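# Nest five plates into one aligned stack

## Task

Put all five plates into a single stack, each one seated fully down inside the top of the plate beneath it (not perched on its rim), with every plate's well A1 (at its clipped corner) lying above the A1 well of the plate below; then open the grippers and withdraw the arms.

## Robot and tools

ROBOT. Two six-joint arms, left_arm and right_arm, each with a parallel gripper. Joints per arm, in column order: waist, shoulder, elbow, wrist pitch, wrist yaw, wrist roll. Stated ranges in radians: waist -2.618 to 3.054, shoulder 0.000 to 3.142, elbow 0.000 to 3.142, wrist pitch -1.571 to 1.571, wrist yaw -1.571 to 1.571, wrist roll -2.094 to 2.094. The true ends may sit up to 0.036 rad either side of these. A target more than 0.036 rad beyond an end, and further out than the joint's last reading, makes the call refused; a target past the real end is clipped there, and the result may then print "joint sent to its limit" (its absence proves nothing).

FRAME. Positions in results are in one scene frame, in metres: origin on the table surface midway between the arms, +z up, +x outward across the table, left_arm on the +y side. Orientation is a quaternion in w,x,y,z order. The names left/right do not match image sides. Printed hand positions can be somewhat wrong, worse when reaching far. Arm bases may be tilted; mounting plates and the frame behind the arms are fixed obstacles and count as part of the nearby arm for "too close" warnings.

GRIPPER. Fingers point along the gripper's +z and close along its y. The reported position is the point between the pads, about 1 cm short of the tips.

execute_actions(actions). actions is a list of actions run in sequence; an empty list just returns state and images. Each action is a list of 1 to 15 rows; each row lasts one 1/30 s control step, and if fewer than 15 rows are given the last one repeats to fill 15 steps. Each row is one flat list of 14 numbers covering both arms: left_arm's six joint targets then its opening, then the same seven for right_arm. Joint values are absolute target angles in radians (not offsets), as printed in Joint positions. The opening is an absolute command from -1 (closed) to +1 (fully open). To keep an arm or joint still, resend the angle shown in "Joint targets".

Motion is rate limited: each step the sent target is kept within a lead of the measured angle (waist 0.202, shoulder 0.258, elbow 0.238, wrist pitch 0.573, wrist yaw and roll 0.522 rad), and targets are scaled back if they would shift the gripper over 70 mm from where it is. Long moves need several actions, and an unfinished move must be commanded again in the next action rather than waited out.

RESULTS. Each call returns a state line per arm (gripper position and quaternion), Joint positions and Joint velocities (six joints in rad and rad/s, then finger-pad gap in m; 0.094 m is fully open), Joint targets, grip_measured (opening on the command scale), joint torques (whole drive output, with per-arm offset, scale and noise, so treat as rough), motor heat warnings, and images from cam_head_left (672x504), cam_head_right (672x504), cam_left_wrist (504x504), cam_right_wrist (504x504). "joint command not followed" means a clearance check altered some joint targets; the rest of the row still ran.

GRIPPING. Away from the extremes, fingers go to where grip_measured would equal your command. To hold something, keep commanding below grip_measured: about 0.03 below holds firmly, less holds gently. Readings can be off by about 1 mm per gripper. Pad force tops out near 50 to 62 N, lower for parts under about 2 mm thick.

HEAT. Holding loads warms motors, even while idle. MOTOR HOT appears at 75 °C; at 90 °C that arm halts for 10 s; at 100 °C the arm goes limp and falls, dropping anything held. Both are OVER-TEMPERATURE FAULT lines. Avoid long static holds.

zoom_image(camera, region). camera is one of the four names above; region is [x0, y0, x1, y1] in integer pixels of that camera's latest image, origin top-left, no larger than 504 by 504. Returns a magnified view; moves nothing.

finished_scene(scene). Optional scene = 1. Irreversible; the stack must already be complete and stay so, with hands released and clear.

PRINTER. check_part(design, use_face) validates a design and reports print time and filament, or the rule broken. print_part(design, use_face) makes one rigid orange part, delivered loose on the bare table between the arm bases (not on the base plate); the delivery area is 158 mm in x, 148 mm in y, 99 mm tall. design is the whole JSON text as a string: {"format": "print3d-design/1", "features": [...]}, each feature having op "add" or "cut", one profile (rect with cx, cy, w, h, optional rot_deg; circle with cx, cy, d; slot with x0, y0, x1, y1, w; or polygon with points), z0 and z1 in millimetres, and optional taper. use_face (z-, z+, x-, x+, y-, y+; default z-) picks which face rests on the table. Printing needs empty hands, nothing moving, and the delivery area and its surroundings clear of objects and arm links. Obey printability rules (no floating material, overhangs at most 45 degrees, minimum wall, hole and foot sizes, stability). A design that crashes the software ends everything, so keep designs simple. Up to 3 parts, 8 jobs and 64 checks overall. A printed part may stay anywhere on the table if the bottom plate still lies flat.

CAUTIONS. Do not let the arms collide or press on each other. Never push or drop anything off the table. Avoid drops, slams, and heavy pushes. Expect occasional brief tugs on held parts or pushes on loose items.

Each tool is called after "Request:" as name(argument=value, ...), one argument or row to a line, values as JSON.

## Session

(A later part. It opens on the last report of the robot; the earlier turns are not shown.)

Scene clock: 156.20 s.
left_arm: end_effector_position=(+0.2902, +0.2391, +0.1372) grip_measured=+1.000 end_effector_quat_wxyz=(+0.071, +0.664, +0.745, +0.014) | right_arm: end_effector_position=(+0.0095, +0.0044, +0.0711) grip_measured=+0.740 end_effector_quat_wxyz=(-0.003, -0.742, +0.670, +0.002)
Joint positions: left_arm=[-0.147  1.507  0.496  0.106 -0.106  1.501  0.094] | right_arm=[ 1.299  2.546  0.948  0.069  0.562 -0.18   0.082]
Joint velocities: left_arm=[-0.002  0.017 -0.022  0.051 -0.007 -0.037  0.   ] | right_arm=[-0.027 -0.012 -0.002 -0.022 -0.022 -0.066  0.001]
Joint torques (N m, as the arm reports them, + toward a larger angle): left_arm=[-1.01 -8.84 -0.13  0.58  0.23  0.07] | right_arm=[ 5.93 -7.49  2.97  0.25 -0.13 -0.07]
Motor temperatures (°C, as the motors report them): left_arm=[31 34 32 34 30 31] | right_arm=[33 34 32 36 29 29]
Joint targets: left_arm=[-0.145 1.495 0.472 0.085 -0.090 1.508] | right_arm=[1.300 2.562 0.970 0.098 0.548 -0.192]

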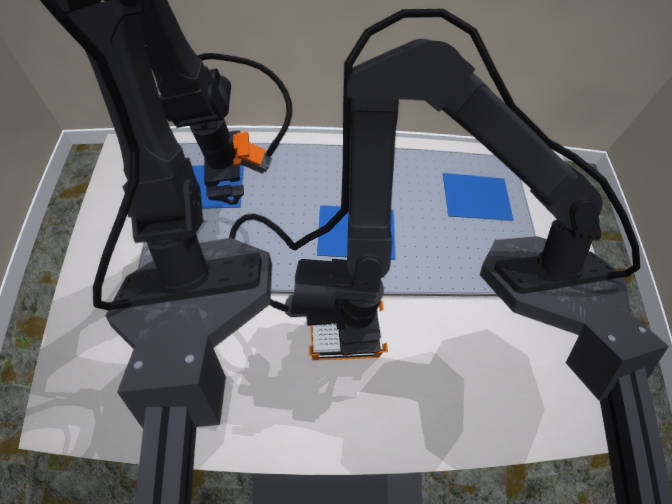

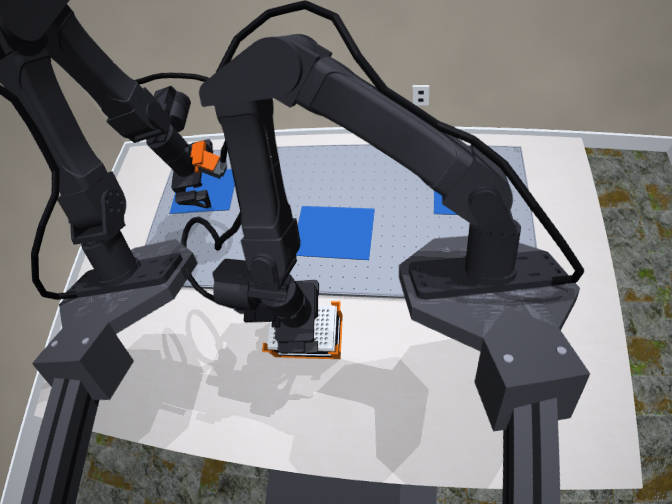

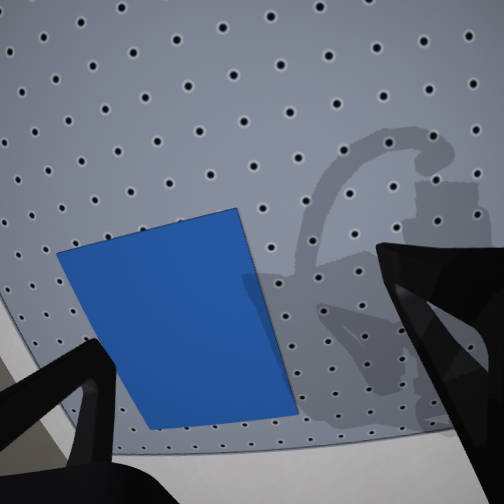

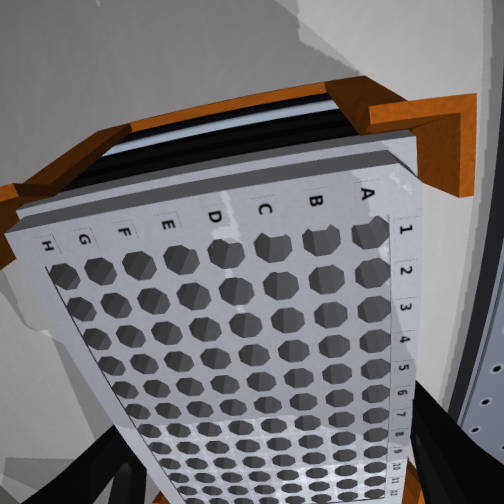

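Request:
zoom_image(
  camera="cam_right_wrist",
  region=[320, 60, 500, 240],
)

Request:
zoom_image(
  camera="cam_right_wrist",
  region=[0, 110, 160, 270],
)

Request:
zoom_image(
  camera="cam_head_right",
  region=[250, 285, 360, 370],
)

Request:
zoom_image(
  camera="cam_head_left",
  region=[295, 290, 405, 375],
)

Region (320, 60, 500, 240) of cam_right_wrist's 504x504 image, scaled by 2.800, with more detail than that image has.

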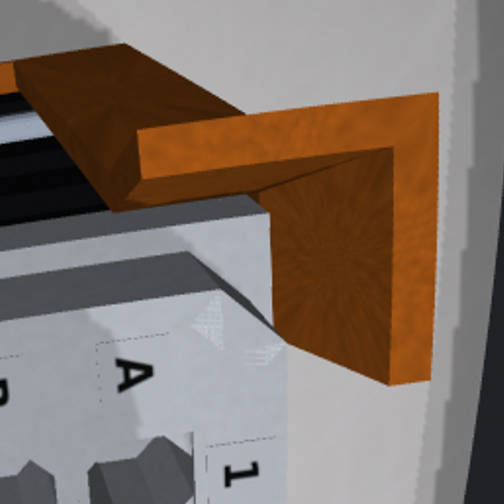

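Region (0, 110, 160, 270) of cam_right_wrist's 504x504 image, scaled by 3.150, with more detail than that image has.

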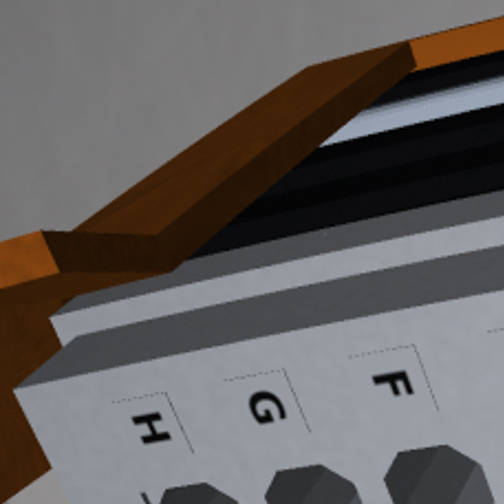

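Region (250, 285, 360, 370) of cam_head_right's 672x504 image, scaled by 4.582, with more detail than that image has; it fills the top 389 rows of this view, and the rest is white.

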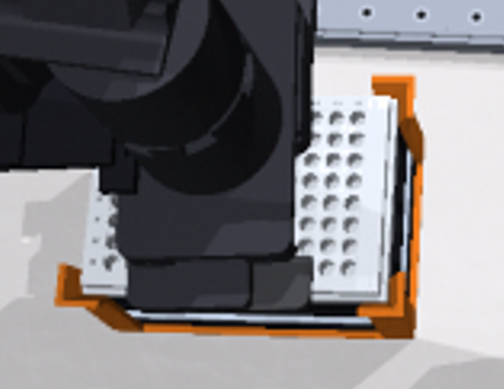

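Region (295, 290, 405, 375) of cam_head_left's 672x504 image, scaled by 4.582, with more detail than that image has; it fills the top 389 rows of this view, and the rest is white.

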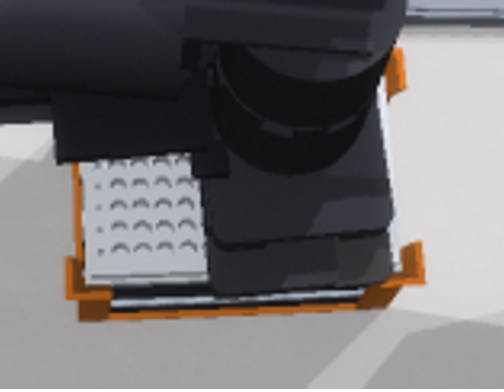

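Request:
execute_actions(
  actions=[
    [[-0.145,1.495,0.472,0.085,-0.090,1.508,1, 1.298,2.565,0.971,0.102,0.548,-0.194,0.705],[-0.145,1.495,0.472,0.085,-0.090,1.508,1, 1.2965,2.568,0.972,0.105,0.548,-0.196,0.705],[-0.145,1.495,0.472,0.085,-0.090,1.508,1, 1.295,2.570,0.973,0.108,0.548,-0.198,0.705],[-0.145,1.495,0.472,0.085,-0.090,1.508,1, 1.2935,2.572,0.973,0.109,0.548,-0.198,0.705],[-0.145,1.495,0.472,0.085,-0.090,1.508,1, 1.2925,2.573,0.973,0.109,0.548,-0.198,0.705]],
  ],
)

Scene clock: 157.20 s.
left_arm: end_effector_position=(+0.2902, +0.2391, +0.1372) grip_measured=+1.000 end_effector_quat_wxyz=(+0.071, +0.664, +0.745, +0.014) | right_arm: end_effector_position=(+0.0096, +0.0046, +0.0690) grip_measured=+0.740 end_effector_quat_wxyz=(-0.003, -0.743, +0.669, +0.003)
Joint positions: left_arm=[-0.147  1.507  0.496  0.106 -0.106  1.501  0.094] | right_arm=[ 1.294  2.551  0.948  0.081  0.56  -0.191  0.082]
Joint velocities: left_arm=[-0.017 -0.002 -0.012 -0.007 -0.022 -0.081  0.   ] | right_arm=[ 0.007 -0.012 -0.007 -0.051  0.066 -0.051  0.   ]
Joint torques (N m, as the arm reports them, + toward a larger angle): left_arm=[-1.07 -8.82 -0.13  0.59  0.24  0.07] | right_arm=[ 5.75 -6.99  3.22  0.3  -0.13 -0.12]
Motor temperatures (°C, as the motors report them): left_arm=[31 34 32 34 30 31] | right_arm=[33 34 32 36 29 29]
Joint targets: left_arm=[-0.145 1.495 0.472 0.085 -0.090 1.508] | right_arm=[1.293 2.573 0.973 0.109 0.548 -0.198]

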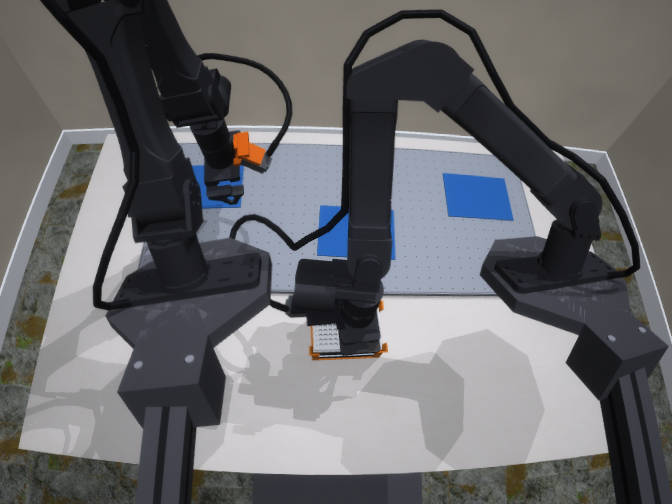

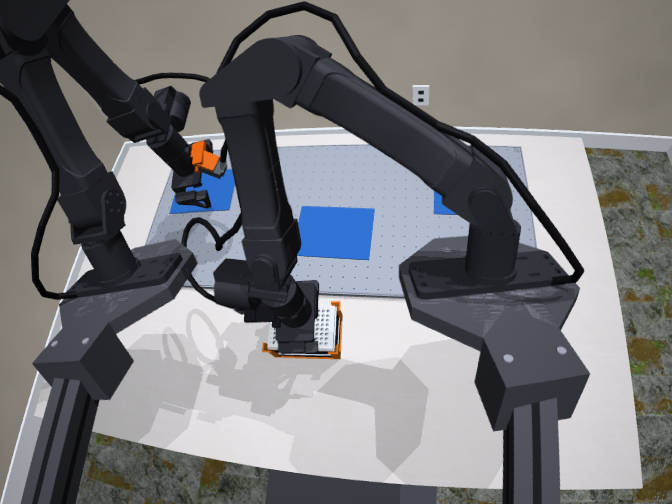

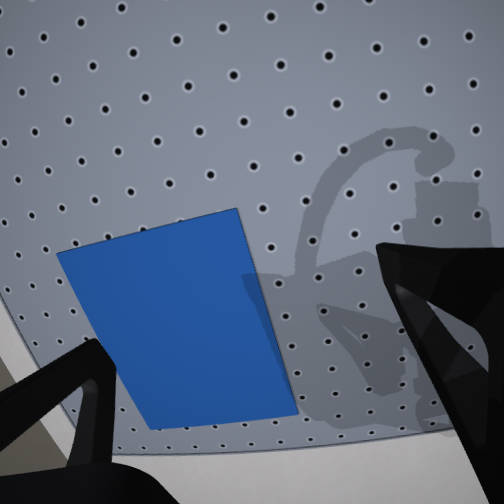

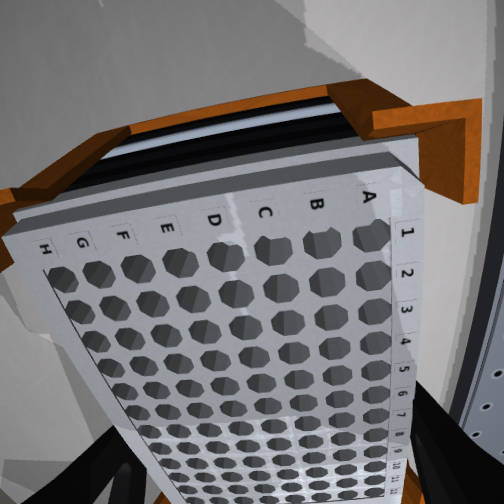

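Request:
execute_actions(
  actions=[
    [[-0.145,1.495,0.472,0.085,-0.090,1.508,1, 1.294,2.560,0.962,0.098,0.555,-0.192,0.72],[-0.145,1.495,0.472,0.085,-0.090,1.508,1, 1.296,2.554,0.955,0.092,0.560,-0.190,0.75],[-0.145,1.495,0.472,0.085,-0.090,1.508,1, 1.298,2.550,0.950,0.086,0.562,-0.188,0.80],[-0.145,1.495,0.472,0.085,-0.090,1.508,1, 1.302,2.545,0.945,0.078,0.565,-0.186,0.87],[-0.145,1.495,0.472,0.085,-0.090,1.508,1, 1.306,2.538,0.938,0.066,0.568,-0.182,1.0],[-0.145,1.495,0.472,0.085,-0.090,1.508,1, 1.312,2.527,0.932,0.054,0.572,-0.178,1.0],[-0.145,1.495,0.472,0.085,-0.090,1.508,1, 1.319,2.513,0.9265,0.040,0.574,-0.171,1.0],[-0.145,1.495,0.472,0.085,-0.090,1.508,1, 1.327,2.498,0.9215,0.022,0.576,-0.162,1.0],[-0.145,1.495,0.472,0.085,-0.090,1.508,1, 1.335,2.484,0.917,0.006,0.578,-0.152,1.0],[-0.145,1.495,0.472,0.085,-0.090,1.508,1, 1.3426,2.470,0.9134,-0.011,0.580,-0.143,1.0],[-0.145,1.495,0.472,0.085,-0.090,1.508,1, 1.350,2.457,0.910,-0.025,0.580,-0.134,1.0],[-0.145,1.495,0.472,0.085,-0.090,1.508,1, 1.357,2.443,0.906,-0.035,0.582,-0.126,1.0],[-0.145,1.495,0.472,0.085,-0.090,1.508,1, 1.362,2.433,0.903,-0.040,0.582,-0.120,1.0],[-0.145,1.495,0.472,0.085,-0.090,1.508,1, 1.364,2.430,0.903,-0.040,0.582,-0.118,1.0]],
  ],
)

Scene clock: 158.20 s.
left_arm: end_effector_position=(+0.2902, +0.2391, +0.1372) grip_measured=+1.000 end_effector_quat_wxyz=(+0.071, +0.664, +0.745, +0.014) | right_arm: end_effector_position=(+0.0107, +0.0098, +0.0977) grip_measured=+1.000 end_effector_quat_wxyz=(+0.005, -0.744, +0.668, +0.007)
Joint positions: left_arm=[-0.147  1.507  0.496  0.106 -0.106  1.501  0.094] | right_arm=[ 1.346  2.457  0.924 -0.002  0.566 -0.142  0.094]
Joint velocities: left_arm=[-0.007 -0.002 -0.012 -0.022 -0.022  0.066  0.   ] | right_arm=[ 0.154 -0.232  0.002 -0.051 -0.051  0.11   0.   ]
Joint torques (N m, as the arm reports them, + toward a larger angle): left_arm=[-1.05 -8.86 -0.1   0.59  0.24  0.07] | right_arm=[ 6.57 -9.75  0.29 -0.17  0.18  0.03]
Motor temperatures (°C, as the motors report them): left_arm=[31 34 32 34 30 31] | right_arm=[34 34 32 36 29 29]
Joint targets: left_arm=[-0.145 1.495 0.472 0.085 -0.090 1.508] | right_arm=[1.364 2.430 0.903 -0.040 0.582 -0.118]

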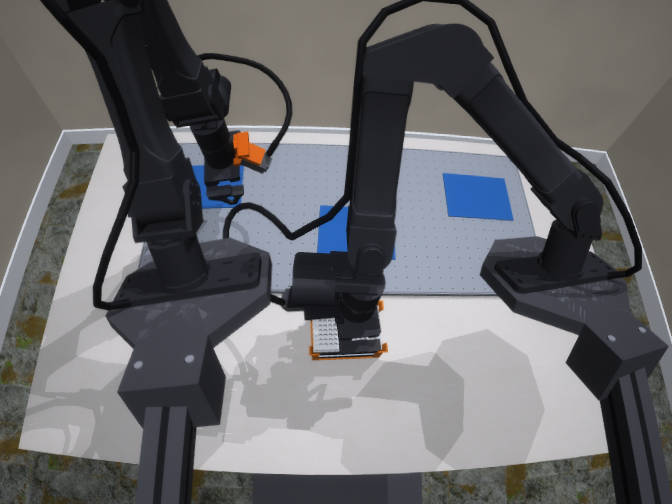

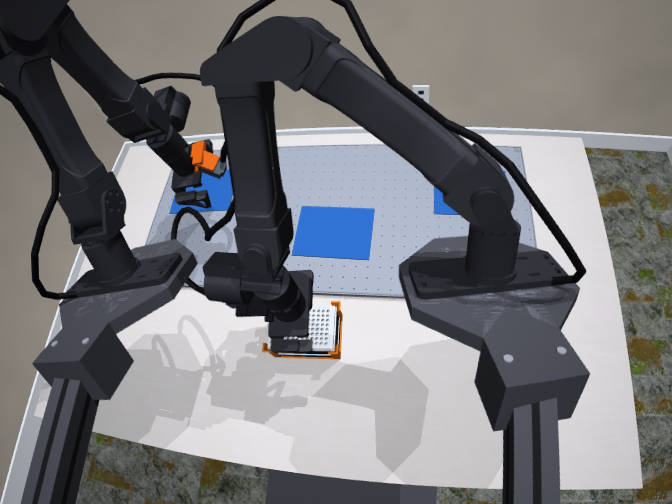

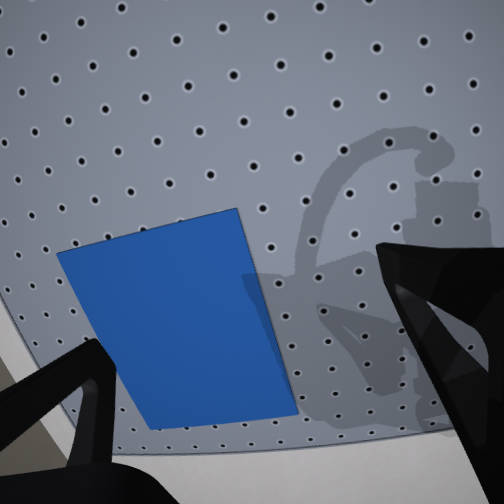

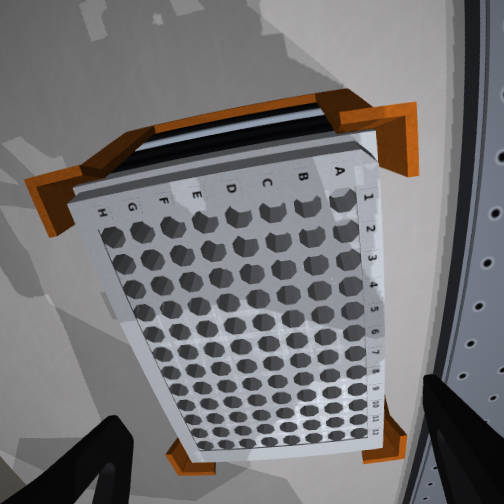

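Request:
execute_actions(
  actions=[
    [[-0.145,1.495,0.472,0.085,-0.090,1.508,1, 1.353,2.4215,0.899,-0.0375,0.580,-0.129,1],[-0.145,1.495,0.472,0.085,-0.090,1.508,1, 1.331,2.4045,0.892,-0.0325,0.5755,-0.151,1],[-0.145,1.495,0.472,0.085,-0.090,1.508,1, 1.302,2.382,0.8826,-0.026,0.570,-0.180,1],[-0.145,1.495,0.472,0.085,-0.090,1.508,1, 1.269,2.356,0.872,-0.018,0.563,-0.213,1],[-0.145,1.495,0.472,0.085,-0.090,1.508,1, 1.237,2.331,0.861,-0.011,0.557,-0.245,1],[-0.145,1.495,0.472,0.085,-0.090,1.508,1, 1.200,2.303,0.849,-0.003,0.550,-0.282,1],[-0.145,1.495,0.472,0.085,-0.090,1.508,1, 1.164,2.274,0.837,0.006,0.542,-0.318,1],[-0.145,1.495,0.472,0.085,-0.090,1.508,1, 1.131,2.249,0.826,0.013,0.536,-0.351,1],[-0.145,1.495,0.472,0.085,-0.090,1.508,1, 1.098,2.223,0.815,0.021,0.529,-0.384,1],[-0.145,1.495,0.472,0.085,-0.090,1.508,1, 1.066,2.198,0.805,0.028,0.523,-0.416,1],[-0.145,1.495,0.472,0.085,-0.090,1.508,1, 1.033,2.172,0.794,0.036,0.516,-0.449,1],[-0.145,1.495,0.472,0.085,-0.090,1.508,1, 1.000,2.147,0.783,0.043,0.510,-0.482,1],[-0.145,1.495,0.472,0.085,-0.090,1.508,1, 0.962,2.132,0.786,0.040,0.493,-0.504,1],[-0.145,1.495,0.472,0.085,-0.090,1.508,1, 0.921,2.116,0.789,0.036,0.475,-0.527,1],[-0.145,1.495,0.472,0.085,-0.090,1.508,1, 0.877,2.099,0.793,0.032,0.455,-0.553,1]],
    [[-0.145,1.495,0.472,0.085,-0.090,1.508,1, 0.832,2.081,0.796,0.028,0.435,-0.579,1],[-0.145,1.495,0.472,0.085,-0.090,1.508,1, 0.788,2.064,0.800,0.024,0.415,-0.604,1],[-0.145,1.495,0.472,0.085,-0.090,1.508,1, 0.743,2.046,0.804,0.0205,0.396,-0.630,1],[-0.145,1.495,0.472,0.085,-0.090,1.508,1, 0.699,2.029,0.807,0.017,0.376,-0.655,1],[-0.145,1.495,0.472,0.085,-0.090,1.508,1, 0.654,2.011,0.811,0.013,0.356,-0.681,1],[-0.145,1.495,0.472,0.085,-0.090,1.508,1, 0.610,1.994,0.814,0.009,0.336,-0.707,1],[-0.145,1.495,0.472,0.085,-0.090,1.508,1, 0.565,1.976,0.818,0.005,0.316,-0.732,1],[-0.145,1.495,0.472,0.085,-0.090,1.508,1, 0.5205,1.959,0.8215,0.001,0.2965,-0.758,1],[-0.145,1.495,0.472,0.085,-0.090,1.508,1, 0.479,1.943,0.825,-0.003,0.278,-0.781,1],[-0.145,1.495,0.472,0.085,-0.090,1.508,1, 0.438,1.926,0.828,-0.006,0.260,-0.805,1],[-0.145,1.495,0.472,0.085,-0.090,1.508,1, 0.404,1.913,0.831,-0.009,0.245,-0.825,1],[-0.145,1.495,0.472,0.085,-0.090,1.508,1, 0.373,1.901,0.833,-0.012,0.231,-0.8425,1],[-0.145,1.495,0.472,0.085,-0.090,1.508,1, 0.349,1.891,0.835,-0.014,0.220,-0.856,1],[-0.145,1.495,0.472,0.085,-0.090,1.508,1, 0.329,1.883,0.837,-0.016,0.211,-0.868,1],[-0.145,1.495,0.472,0.085,-0.090,1.508,1, 0.315,1.878,0.838,-0.017,0.205,-0.876,1]],
  ],
)

Scene clock: 160.17 s.
left_arm: end_effector_position=(+0.2902, +0.2391, +0.1372) grip_measured=+1.000 end_effector_quat_wxyz=(+0.071, +0.664, +0.745, +0.014) | right_arm: end_effector_position=(+0.3034, -0.1322, +0.0792) grip_measured=+1.000 end_effector_quat_wxyz=(-0.007, -0.594, +0.805, -0.001)
Joint positions: left_arm=[-0.147  1.507  0.496  0.106 -0.106  1.501  0.094] | right_arm=[ 0.335  1.909  0.815  0.013  0.284 -0.799  0.094]
Joint velocities: left_arm=[-0.017 -0.007  0.002 -0.037 -0.037 -0.037  0.   ] | right_arm=[-0.618 -0.256 -0.012  0.051 -0.256 -0.476  0.   ]
Joint torques (N m, as the arm reports them, + toward a larger angle): left_arm=[-1.05 -8.88 -0.12  0.59  0.24  0.07] | right_arm=[  4.03 -10.67   3.5   -0.28  -0.34  -0.06]
Motor temperatures (°C, as the motors report them): left_arm=[31 34 32 34 30 31] | right_arm=[34 35 32 36 29 29]
Joint targets: left_arm=[-0.145 1.495 0.472 0.085 -0.090 1.508] | right_arm=[0.315 1.878 0.838 -0.017 0.205 -0.876]

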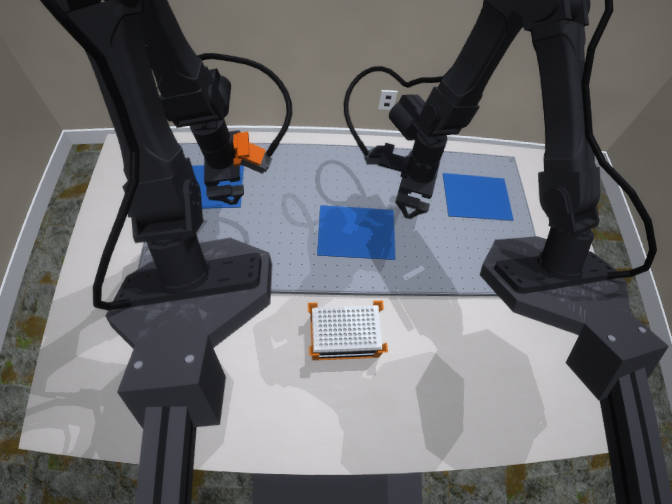

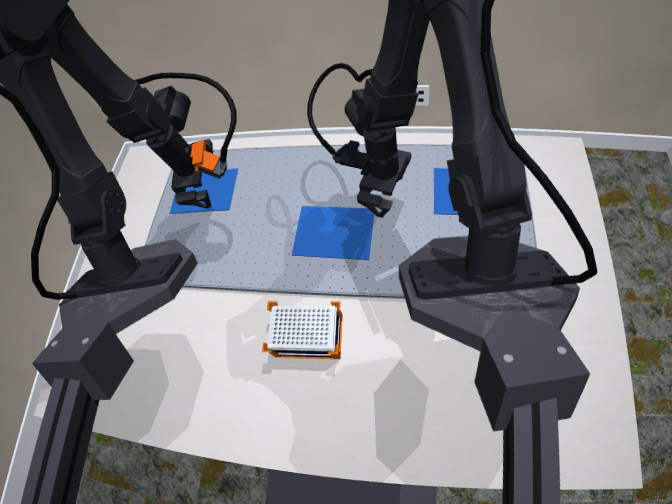

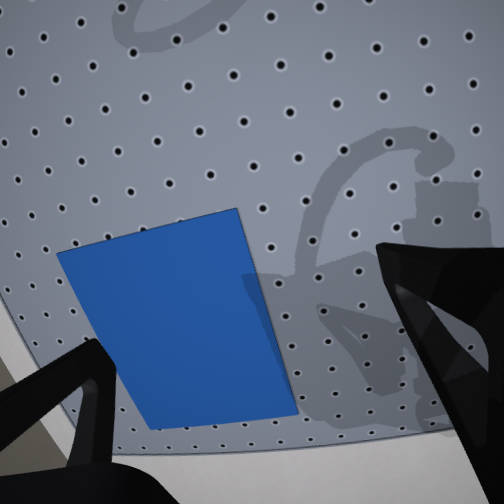

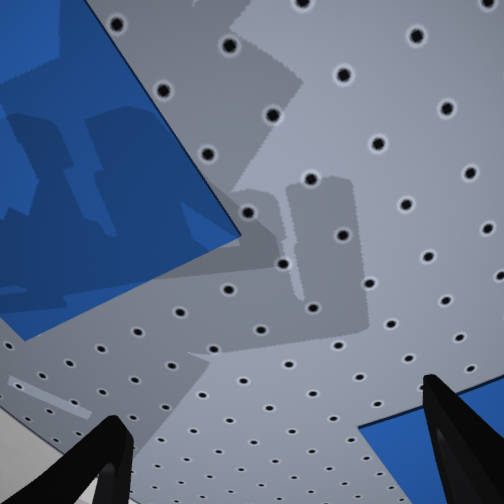

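Request:
zoom_image(
  camera="cam_head_left",
  region=[300, 295, 395, 365],
)

Request:
zoom_image(
  camera="cam_head_right",
  region=[255, 295, 350, 365],
)

Request:
zoom_image(
  camera="cam_head_left",
  region=[305, 340, 350, 365],
)

Request:
zoom_image(
  camera="cam_head_left",
  region=[345, 338, 390, 363],
)

Region (300, 295, 395, 365) of cam_head_left's 672x504 image, scaled by 5.305, with more detail than that image has; it fills the top 371 rows of this view, and the rest is white.

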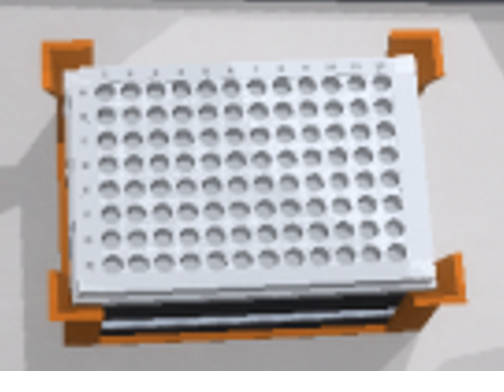

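Region (255, 295, 350, 365) of cam_head_right's 672x504 image, scaled by 5.305, with more detail than that image has; it fills the top 371 rows of this view, and the rest is white.

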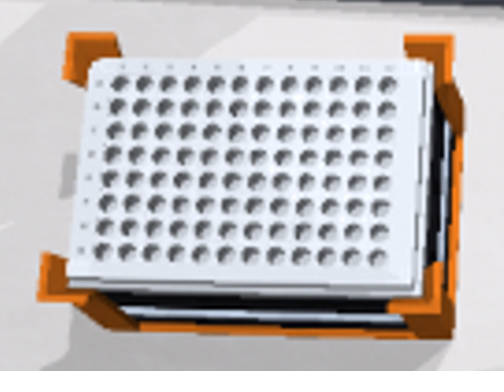

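Region (305, 340, 350, 365) of cam_head_left's 672x504 image, scaled by 11.200, with more detail than that image has.

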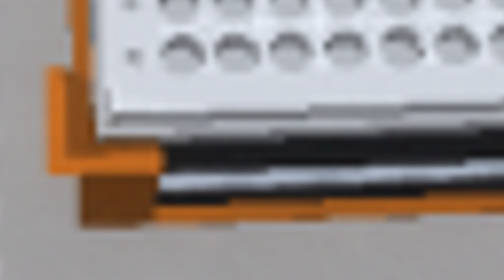

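Region (345, 338, 390, 363) of cam_head_left's 672x504 image, scaled by 11.200, with more detail than that image has.

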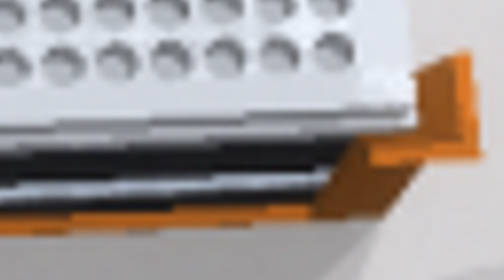

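Request:
execute_actions(
  actions=[
    [[-0.145,1.495,0.472,0.085,-0.090,1.508,1, 0.335,1.917,0.800,0.010,0.237,-0.849,1],[-0.145,1.495,0.472,0.085,-0.090,1.508,1, 0.346,1.922,0.7995,0.011,0.242,-0.816,1],[-0.145,1.495,0.472,0.085,-0.090,1.508,1, 0.363,1.928,0.799,0.012,0.250,-0.767,1],[-0.145,1.495,0.472,0.085,-0.090,1.508,1, 0.385,1.937,0.798,0.013,0.260,-0.702,1],[-0.145,1.495,0.472,0.085,-0.090,1.508,1, 0.412,1.948,0.7975,0.015,0.272,-0.620,1],[-0.145,1.495,0.472,0.085,-0.090,1.508,1, 0.440,1.959,0.797,0.017,0.285,-0.538,1],[-0.145,1.495,0.472,0.085,-0.090,1.508,1, 0.467,1.970,0.796,0.018,0.297,-0.457,1],[-0.145,1.495,0.472,0.085,-0.090,1.508,1, 0.495,1.981,0.795,0.020,0.309,-0.375,1],[-0.145,1.495,0.472,0.085,-0.090,1.508,1, 0.522,1.991,0.794,0.022,0.322,-0.294,1],[-0.145,1.495,0.472,0.085,-0.090,1.508,1, 0.550,2.002,0.793,0.023,0.334,-0.212,1],[-0.145,1.495,0.472,0.085,-0.090,1.508,1, 0.577,2.013,0.792,0.025,0.347,-0.130,1],[-0.145,1.495,0.472,0.085,-0.090,1.508,1, 0.604,2.024,0.792,0.027,0.359,-0.049,1],[-0.145,1.495,0.472,0.085,-0.090,1.508,1, 0.632,2.035,0.791,0.028,0.371,0.033,1],[-0.145,1.495,0.472,0.085,-0.090,1.508,1, 0.659,2.046,0.790,0.030,0.384,0.115,1],[-0.145,1.495,0.472,0.085,-0.090,1.508,1, 0.687,2.057,0.789,0.032,0.396,0.196,1]],
    [[-0.145,1.495,0.472,0.085,-0.090,1.508,1, 0.714,2.068,0.788,0.034,0.409,0.278,1],[-0.145,1.495,0.472,0.085,-0.090,1.508,1, 0.742,2.079,0.787,0.035,0.421,0.360,1],[-0.145,1.495,0.472,0.085,-0.090,1.508,1, 0.769,2.090,0.787,0.037,0.433,0.441,1],[-0.145,1.495,0.472,0.085,-0.090,1.508,1, 0.796,2.101,0.786,0.039,0.446,0.523,1],[-0.145,1.495,0.472,0.085,-0.090,1.508,1, 0.824,2.112,0.785,0.040,0.458,0.605,1],[-0.145,1.495,0.472,0.085,-0.090,1.508,1, 0.851,2.122,0.784,0.042,0.471,0.686,1],[-0.145,1.495,0.472,0.085,-0.090,1.508,1, 0.879,2.133,0.783,0.044,0.483,0.768,1],[-0.145,1.495,0.472,0.085,-0.090,1.508,1, 0.906,2.144,0.782,0.045,0.495,0.849,1],[-0.145,1.495,0.472,0.085,-0.090,1.508,1, 0.934,2.155,0.782,0.047,0.508,0.931,1],[-0.145,1.495,0.472,0.085,-0.090,1.508,1, 0.961,2.166,0.781,0.049,0.520,1.013,1],[-0.145,1.495,0.472,0.085,-0.090,1.508,1, 0.983,2.175,0.780,0.050,0.530,1.078,1],[-0.145,1.495,0.472,0.085,-0.090,1.508,1, 1.000,2.181,0.780,0.051,0.538,1.127,1],[-0.145,1.495,0.472,0.085,-0.090,1.508,1, 1.011,2.186,0.779,0.052,0.543,1.160,1],[-0.145,1.495,0.472,0.085,-0.090,1.508,1, 1.016,2.188,0.779,0.052,0.545,1.176,1],[-0.145,1.495,0.472,0.085,-0.090,1.508,1, 1.016,2.188,0.779,0.052,0.545,1.176,1]],
  ],
)

Request:
execute_actions(
  actions=[],
)

Scene clock: 164.03 s.
left_arm: end_effector_position=(+0.2902, +0.2391, +0.1372) grip_measured=+1.000 end_effector_quat_wxyz=(+0.071, +0.664, +0.745, +0.014) | right_arm: end_effector_position=(+0.1239, -0.0113, +0.1019) grip_measured=+1.000 end_effector_quat_wxyz=(-0.016, -0.078, +0.997, +0.012)
Joint positions: left_arm=[-0.147  1.507  0.496  0.106 -0.106  1.501  0.094] | right_arm=[1.005 2.17  0.8   0.031 0.49  0.99  0.094]
Joint velocities: left_arm=[-0.017  0.017 -0.002  0.022 -0.037 -0.022  0.   ] | right_arm=[ 0.242  0.125 -0.076 -0.095  0.11   1.165  0.   ]
Joint torques (N m, as the arm reports them, + toward a larger angle): left_arm=[-1.04 -8.84 -0.1   0.59  0.23  0.06] | right_arm=[ 4.54 -7.37  0.4   0.23  0.37  0.01]
Motor temperatures (°C, as the motors report them): left_arm=[31 34 32 34 30 31] | right_arm=[33 35 32 36 29 29]
Joint targets: left_arm=[-0.145 1.495 0.472 0.085 -0.090 1.508] | right_arm=[1.016 2.188 0.779 0.052 0.545 1.176]

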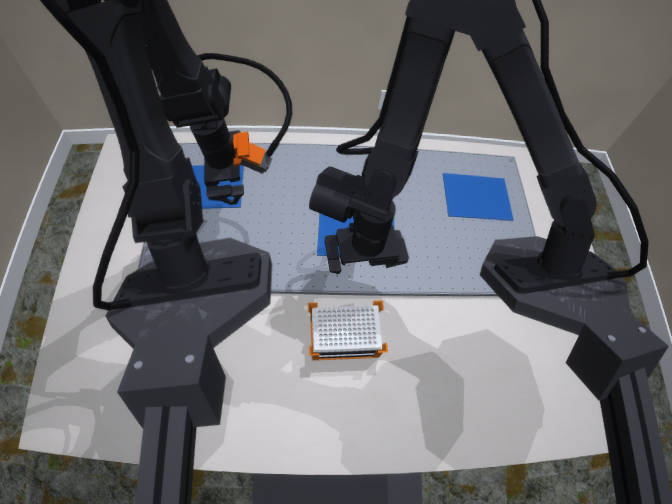

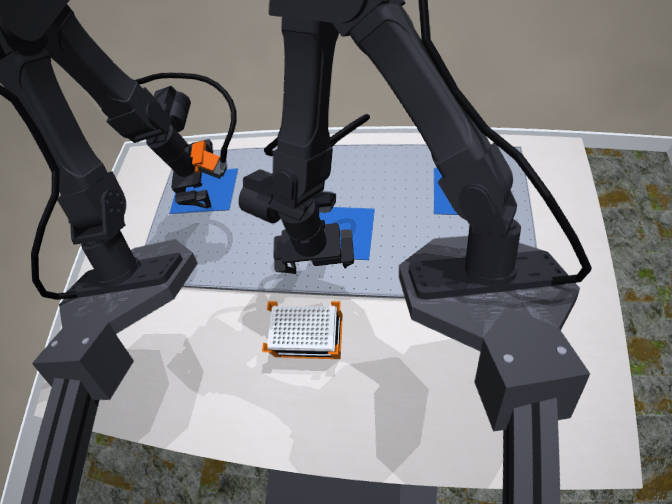

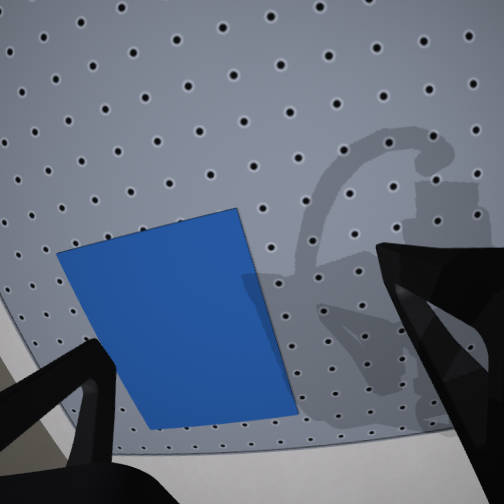

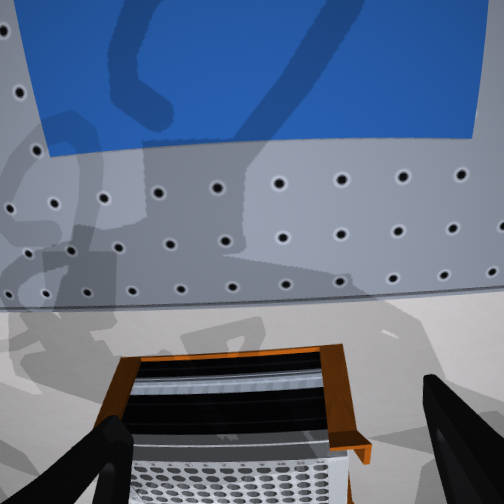

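Scene clock: 164.03 s.
left_arm: end_effector_position=(+0.2902, +0.2391, +0.1372) grip_measured=+1.000 end_effector_quat_wxyz=(+0.071, +0.664, +0.745, +0.014) | right_arm: end_effector_position=(+0.1239, -0.0113, +0.1019) grip_measured=+1.000 end_effector_quat_wxyz=(-0.016, -0.078, +0.997, +0.012)
Joint positions: left_arm=[-0.147  1.507  0.496  0.106 -0.106  1.501  0.094] | right_arm=[1.005 2.17  0.8   0.031 0.49  0.99  0.094]
Joint velocities: left_arm=[-0.017  0.017 -0.002  0.022 -0.037 -0.022  0.   ] | right_arm=[ 0.242  0.125 -0.076 -0.095  0.11   1.165  0.   ]
Joint torques (N m, as the arm reports them, + toward a larger angle): left_arm=[-1.04 -8.84 -0.1   0.59  0.23  0.06] | right_arm=[ 4.54 -7.37  0.4   0.23  0.37  0.01]
Motor temperatures (°C, as the motors report them): left_arm=[31 34 32 34 30 31] | right_arm=[33 35 32 36 29 29]
Joint targets: left_arm=[-0.145 1.495 0.472 0.085 -0.090 1.508] | right_arm=[1.016 2.188 0.779 0.052 0.545 1.176]

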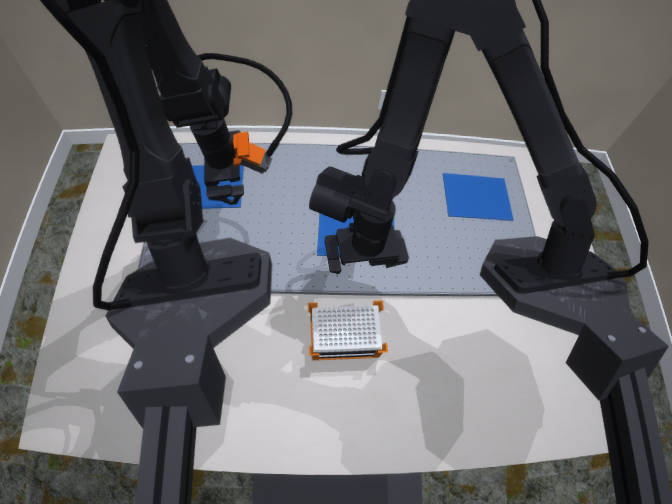

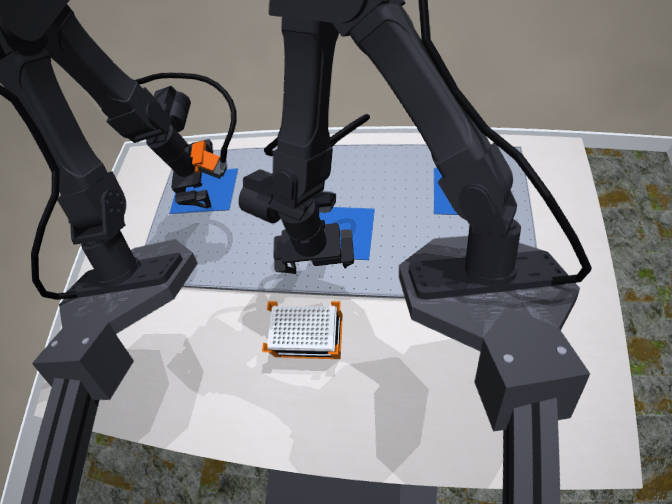

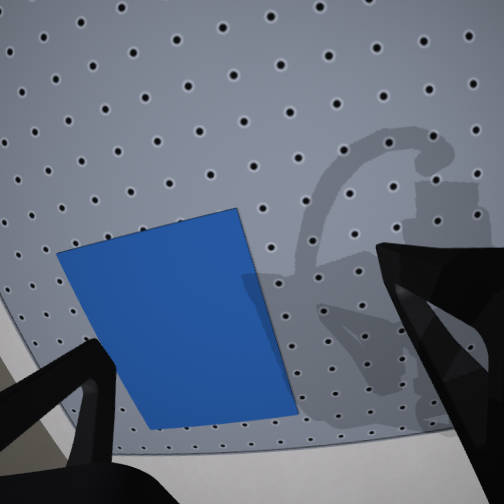

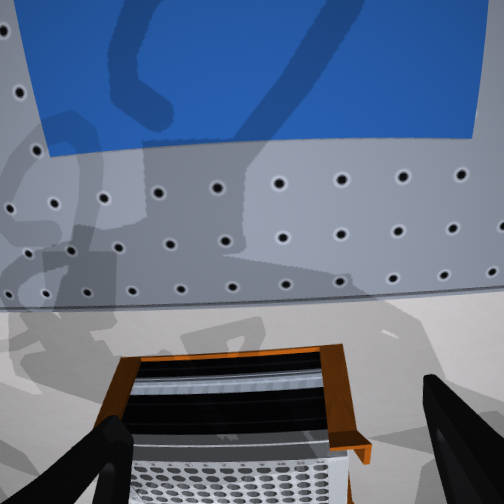

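Good side view. Let me zoom in.

Request:
zoom_image(
  camera="cam_right_wrist",
  region=[90, 335, 380, 504],
)

Request:
zoom_image(
  camera="cam_right_wrist",
  region=[250, 340, 380, 480],
)

Request:
zoom_image(
  camera="cam_right_wrist",
  region=[100, 345, 230, 485],
)

Region (90, 335, 380, 504) of cam_right_wrist's 504x504 image, scaled by 1.738, with more detail than that image has; it fills the top 294 rows of this view, and the rest is white.

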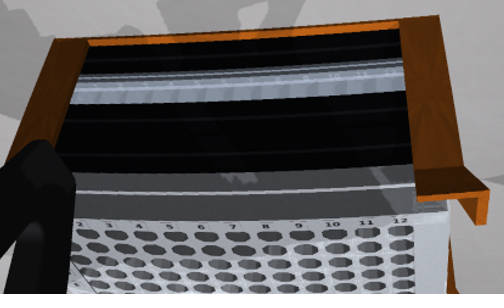

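Region (250, 340, 380, 480) of cam_right_wrist's 504x504 image, scaled by 3.600, with more detail than that image has; it fills the left 468 columns of this view, and the rest is white.

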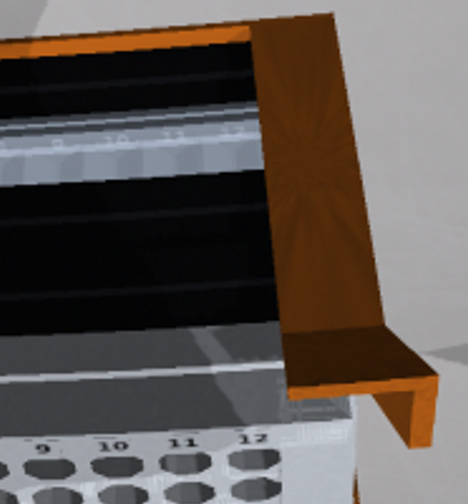

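Region (100, 345, 230, 485) of cam_right_wrist's 504x504 image, scaled by 3.600, with more detail than that image has; it fills the left 468 columns of this view, and the rest is white.

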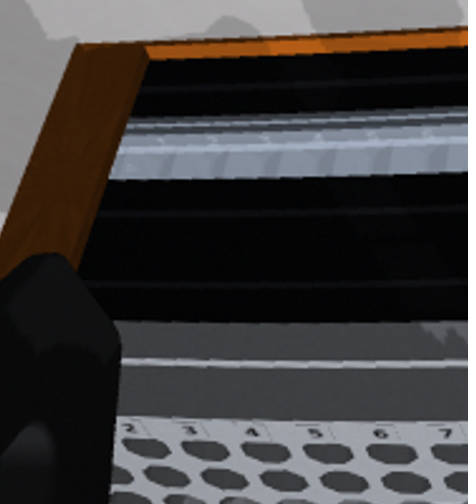

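Request:
zoom_image(
  camera="cam_right_wrist",
  region=[270, 350, 340, 460],
)

Request:
zoom_image(
  camera="cam_right_wrist",
  region=[125, 355, 195, 465],
)

Region (270, 350, 340, 460) of cam_right_wrist's 504x504 image, scaled by 4.582, with more detail than that image has; it fills the left 321 columns of this view, and the rest is white.

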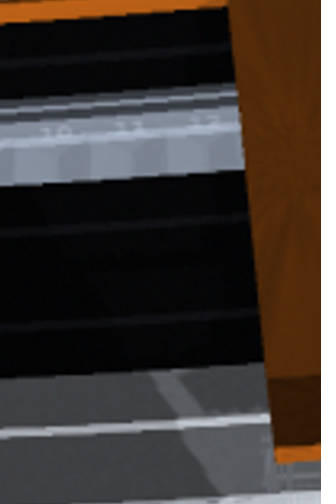

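Region (125, 355, 195, 465) of cam_right_wrist's 504x504 image, scaled by 4.582, with more detail than that image has; it fills the left 321 columns of this view, and the rest is white.

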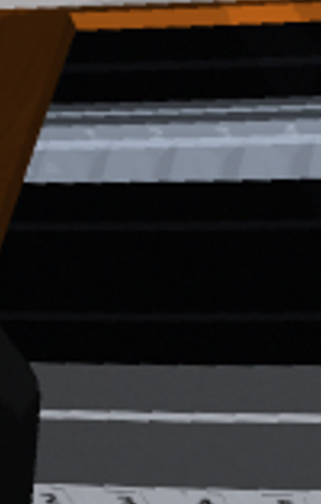

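Request:
zoom_image(
  camera="cam_head_left",
  region=[330, 340, 360, 362],
)

Request:
zoom_image(
  camera="cam_head_right",
  region=[310, 300, 346, 362],
)

Request:
zoom_image(
  camera="cam_head_right",
  region=[285, 342, 315, 364],
)

Region (330, 340, 360, 362) of cam_head_left's 672x504 image, scaled by 16.800, with more detail than that image has; it fills the top 370 rows of this view, and the rest is white.

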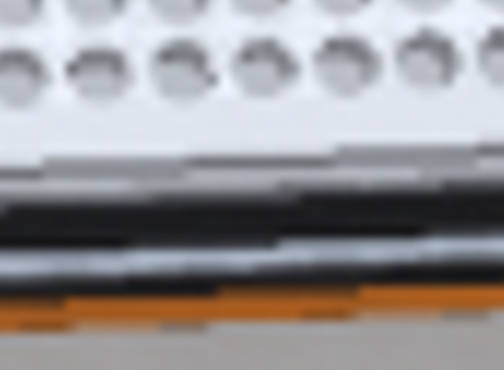

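Region (310, 300, 346, 362) of cam_head_right's 672x504 image, scaled by 8.129, with more detail than that image has; it fills the left 293 columns of this view, and the rest is white.

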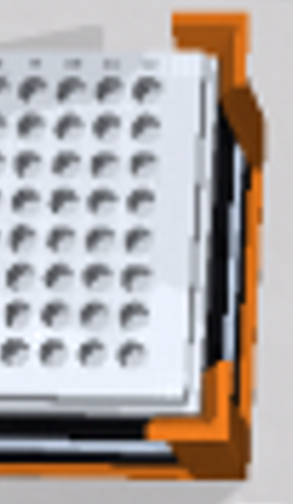

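Region (285, 342, 315, 364) of cam_head_right's 672x504 image, scaled by 16.800, with more detail than that image has; it fills the top 370 rows of this view, and the rest is white.

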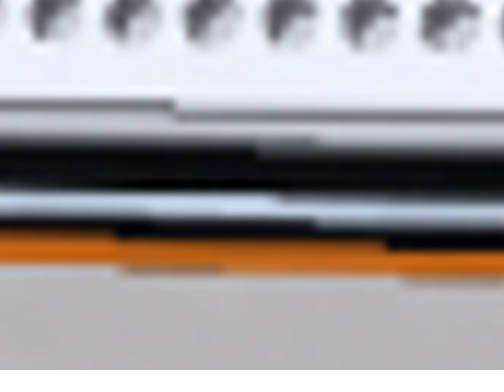

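Request:
execute_actions(
  actions=[
    [[-0.145,1.495,0.472,0.085,-0.090,1.508,1, 1.020,2.191,0.817,0.019,0.548,1.144,1],[-0.145,1.495,0.472,0.085,-0.090,1.508,1, 1.028,2.197,0.820,0.017,0.549,1.103,1],[-0.145,1.495,0.472,0.085,-0.090,1.508,1, 1.040,2.206,0.825,0.013,0.550,1.041,1],[-0.145,1.495,0.472,0.085,-0.090,1.508,1, 1.055,2.218,0.831,0.009,0.551,0.958,1],[-0.145,1.495,0.472,0.085,-0.090,1.508,1, 1.075,2.232,0.840,0.003,0.552,0.855,1],[-0.145,1.495,0.472,0.085,-0.090,1.508,1, 1.094,2.247,0.848,-0.002,0.554,0.751,1],[-0.145,1.495,0.472,0.085,-0.090,1.508,1, 1.114,2.262,0.856,-0.008,0.555,0.648,1],[-0.145,1.495,0.472,0.085,-0.090,1.508,1, 1.134,2.277,0.864,-0.013,0.557,0.544,1],[-0.145,1.495,0.472,0.085,-0.090,1.508,1, 1.153,2.291,0.872,-0.019,0.558,0.441,1],[-0.145,1.495,0.472,0.085,-0.090,1.508,1, 1.173,2.306,0.881,-0.024,0.560,0.337,1],[-0.145,1.495,0.472,0.085,-0.090,1.508,1, 1.192,2.321,0.889,-0.030,0.561,0.234,1],[-0.145,1.495,0.472,0.085,-0.090,1.508,1, 1.212,2.336,0.897,-0.036,0.563,0.130,1],[-0.145,1.495,0.472,0.085,-0.090,1.508,1, 1.232,2.350,0.905,-0.041,0.564,0.027,1],[-0.145,1.495,0.472,0.085,-0.090,1.508,1, 1.251,2.365,0.913,-0.047,0.566,-0.077,1],[-0.145,1.495,0.472,0.085,-0.090,1.508,1, 1.271,2.380,0.922,-0.052,0.567,-0.180,1]],
    [[-0.145,1.495,0.472,0.085,-0.090,1.508,1, 1.290,2.395,0.930,-0.058,0.569,-0.284,1],[-0.145,1.495,0.472,0.085,-0.090,1.508,1, 1.310,2.409,0.938,-0.063,0.570,-0.387,1],[-0.145,1.495,0.472,0.085,-0.090,1.508,1, 1.330,2.424,0.946,-0.069,0.572,-0.491,1],[-0.145,1.495,0.472,0.085,-0.090,1.508,1, 1.349,2.439,0.954,-0.075,0.573,-0.594,1],[-0.145,1.495,0.472,0.085,-0.090,1.508,1, 1.369,2.454,0.963,-0.080,0.575,-0.698,1],[-0.145,1.495,0.472,0.085,-0.090,1.508,1, 1.388,2.468,0.971,-0.086,0.576,-0.801,1],[-0.145,1.495,0.472,0.085,-0.090,1.508,1, 1.408,2.483,0.979,-0.091,0.578,-0.905,1],[-0.145,1.495,0.472,0.085,-0.090,1.508,1, 1.428,2.498,0.987,-0.097,0.579,-1.008,1],[-0.145,1.495,0.472,0.085,-0.090,1.508,1, 1.447,2.513,0.995,-0.102,0.581,-1.112,1],[-0.145,1.495,0.472,0.085,-0.090,1.508,1, 1.467,2.527,1.004,-0.108,0.582,-1.215,1],[-0.145,1.495,0.472,0.085,-0.090,1.508,1, 1.482,2.539,1.010,-0.112,0.583,-1.298,1],[-0.145,1.495,0.472,0.085,-0.090,1.508,1, 1.494,2.548,1.015,-0.116,0.584,-1.360,1],[-0.145,1.495,0.472,0.085,-0.090,1.508,1, 1.502,2.554,1.018,-0.118,0.585,-1.401,1],[-0.145,1.495,0.472,0.085,-0.090,1.508,1, 1.506,2.557,1.020,-0.119,0.585,-1.422,1],[-0.145,1.495,0.472,0.085,-0.090,1.508,1, 1.506,2.557,1.020,-0.119,0.585,-1.422,1]],
  ],
)

Scene clock: 168.47 s.
left_arm: end_effector_position=(+0.2902, +0.2391, +0.1372) grip_measured=+1.000 end_effector_quat_wxyz=(+0.071, +0.664, +0.745, +0.014) | right_arm: end_effector_position=(-0.0354, +0.0098, +0.1061) grip_measured=+1.000 end_effector_quat_wxyz=(-0.007, +0.993, -0.122, -0.001)
Joint positions: left_arm=[-0.147  1.507  0.496  0.106 -0.106  1.501  0.094] | right_arm=[ 1.493  2.54   0.993 -0.086  0.568 -1.185  0.094]
Joint velocities: left_arm=[-0.002 -0.002  0.007 -0.081 -0.051  0.007  0.   ] | right_arm=[ 0.217  0.154  0.022 -0.125 -0.051 -1.575  0.   ]
Joint torques (N m, as the arm reports them, + toward a larger angle): left_arm=[-1.03 -8.87 -0.12  0.59  0.24  0.08] | right_arm=[ 5.89 -8.35  4.13 -0.1   0.19  0.  ]
Motor temperatures (°C, as the motors report them): left_arm=[31 34 32 34 30 31] | right_arm=[34 35 32 36 29 29]
Joint targets: left_arm=[-0.145 1.495 0.472 0.085 -0.090 1.508] | right_arm=[1.506 2.557 1.020 -0.119 0.585 -1.422]

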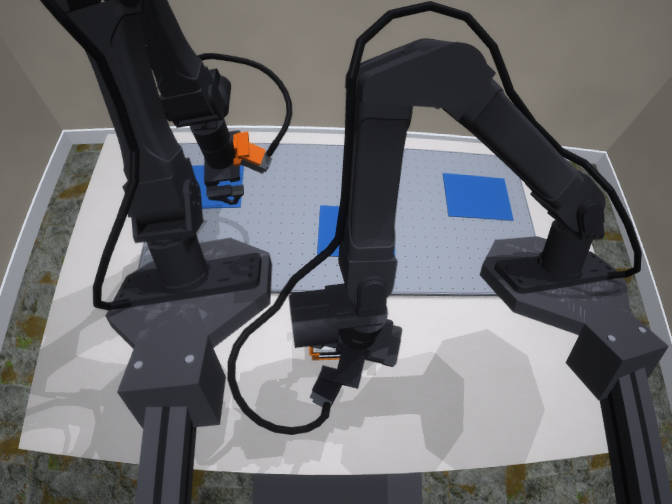

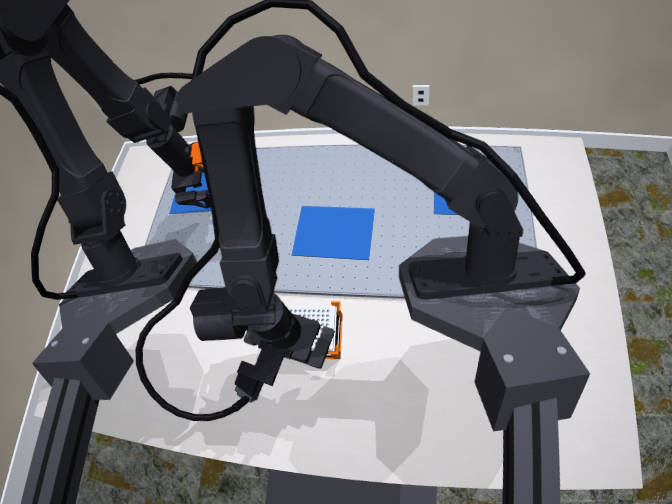

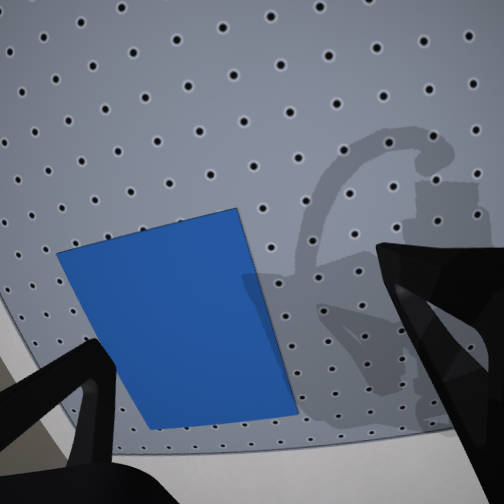

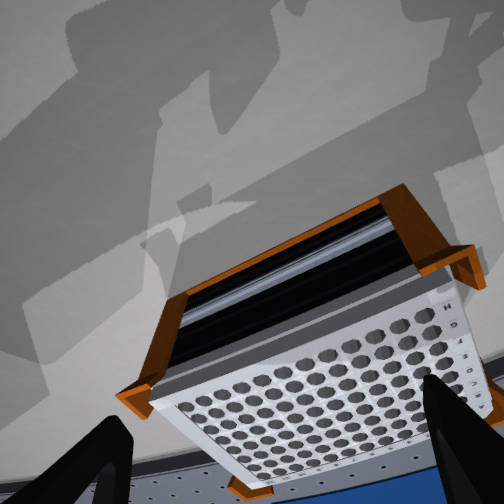

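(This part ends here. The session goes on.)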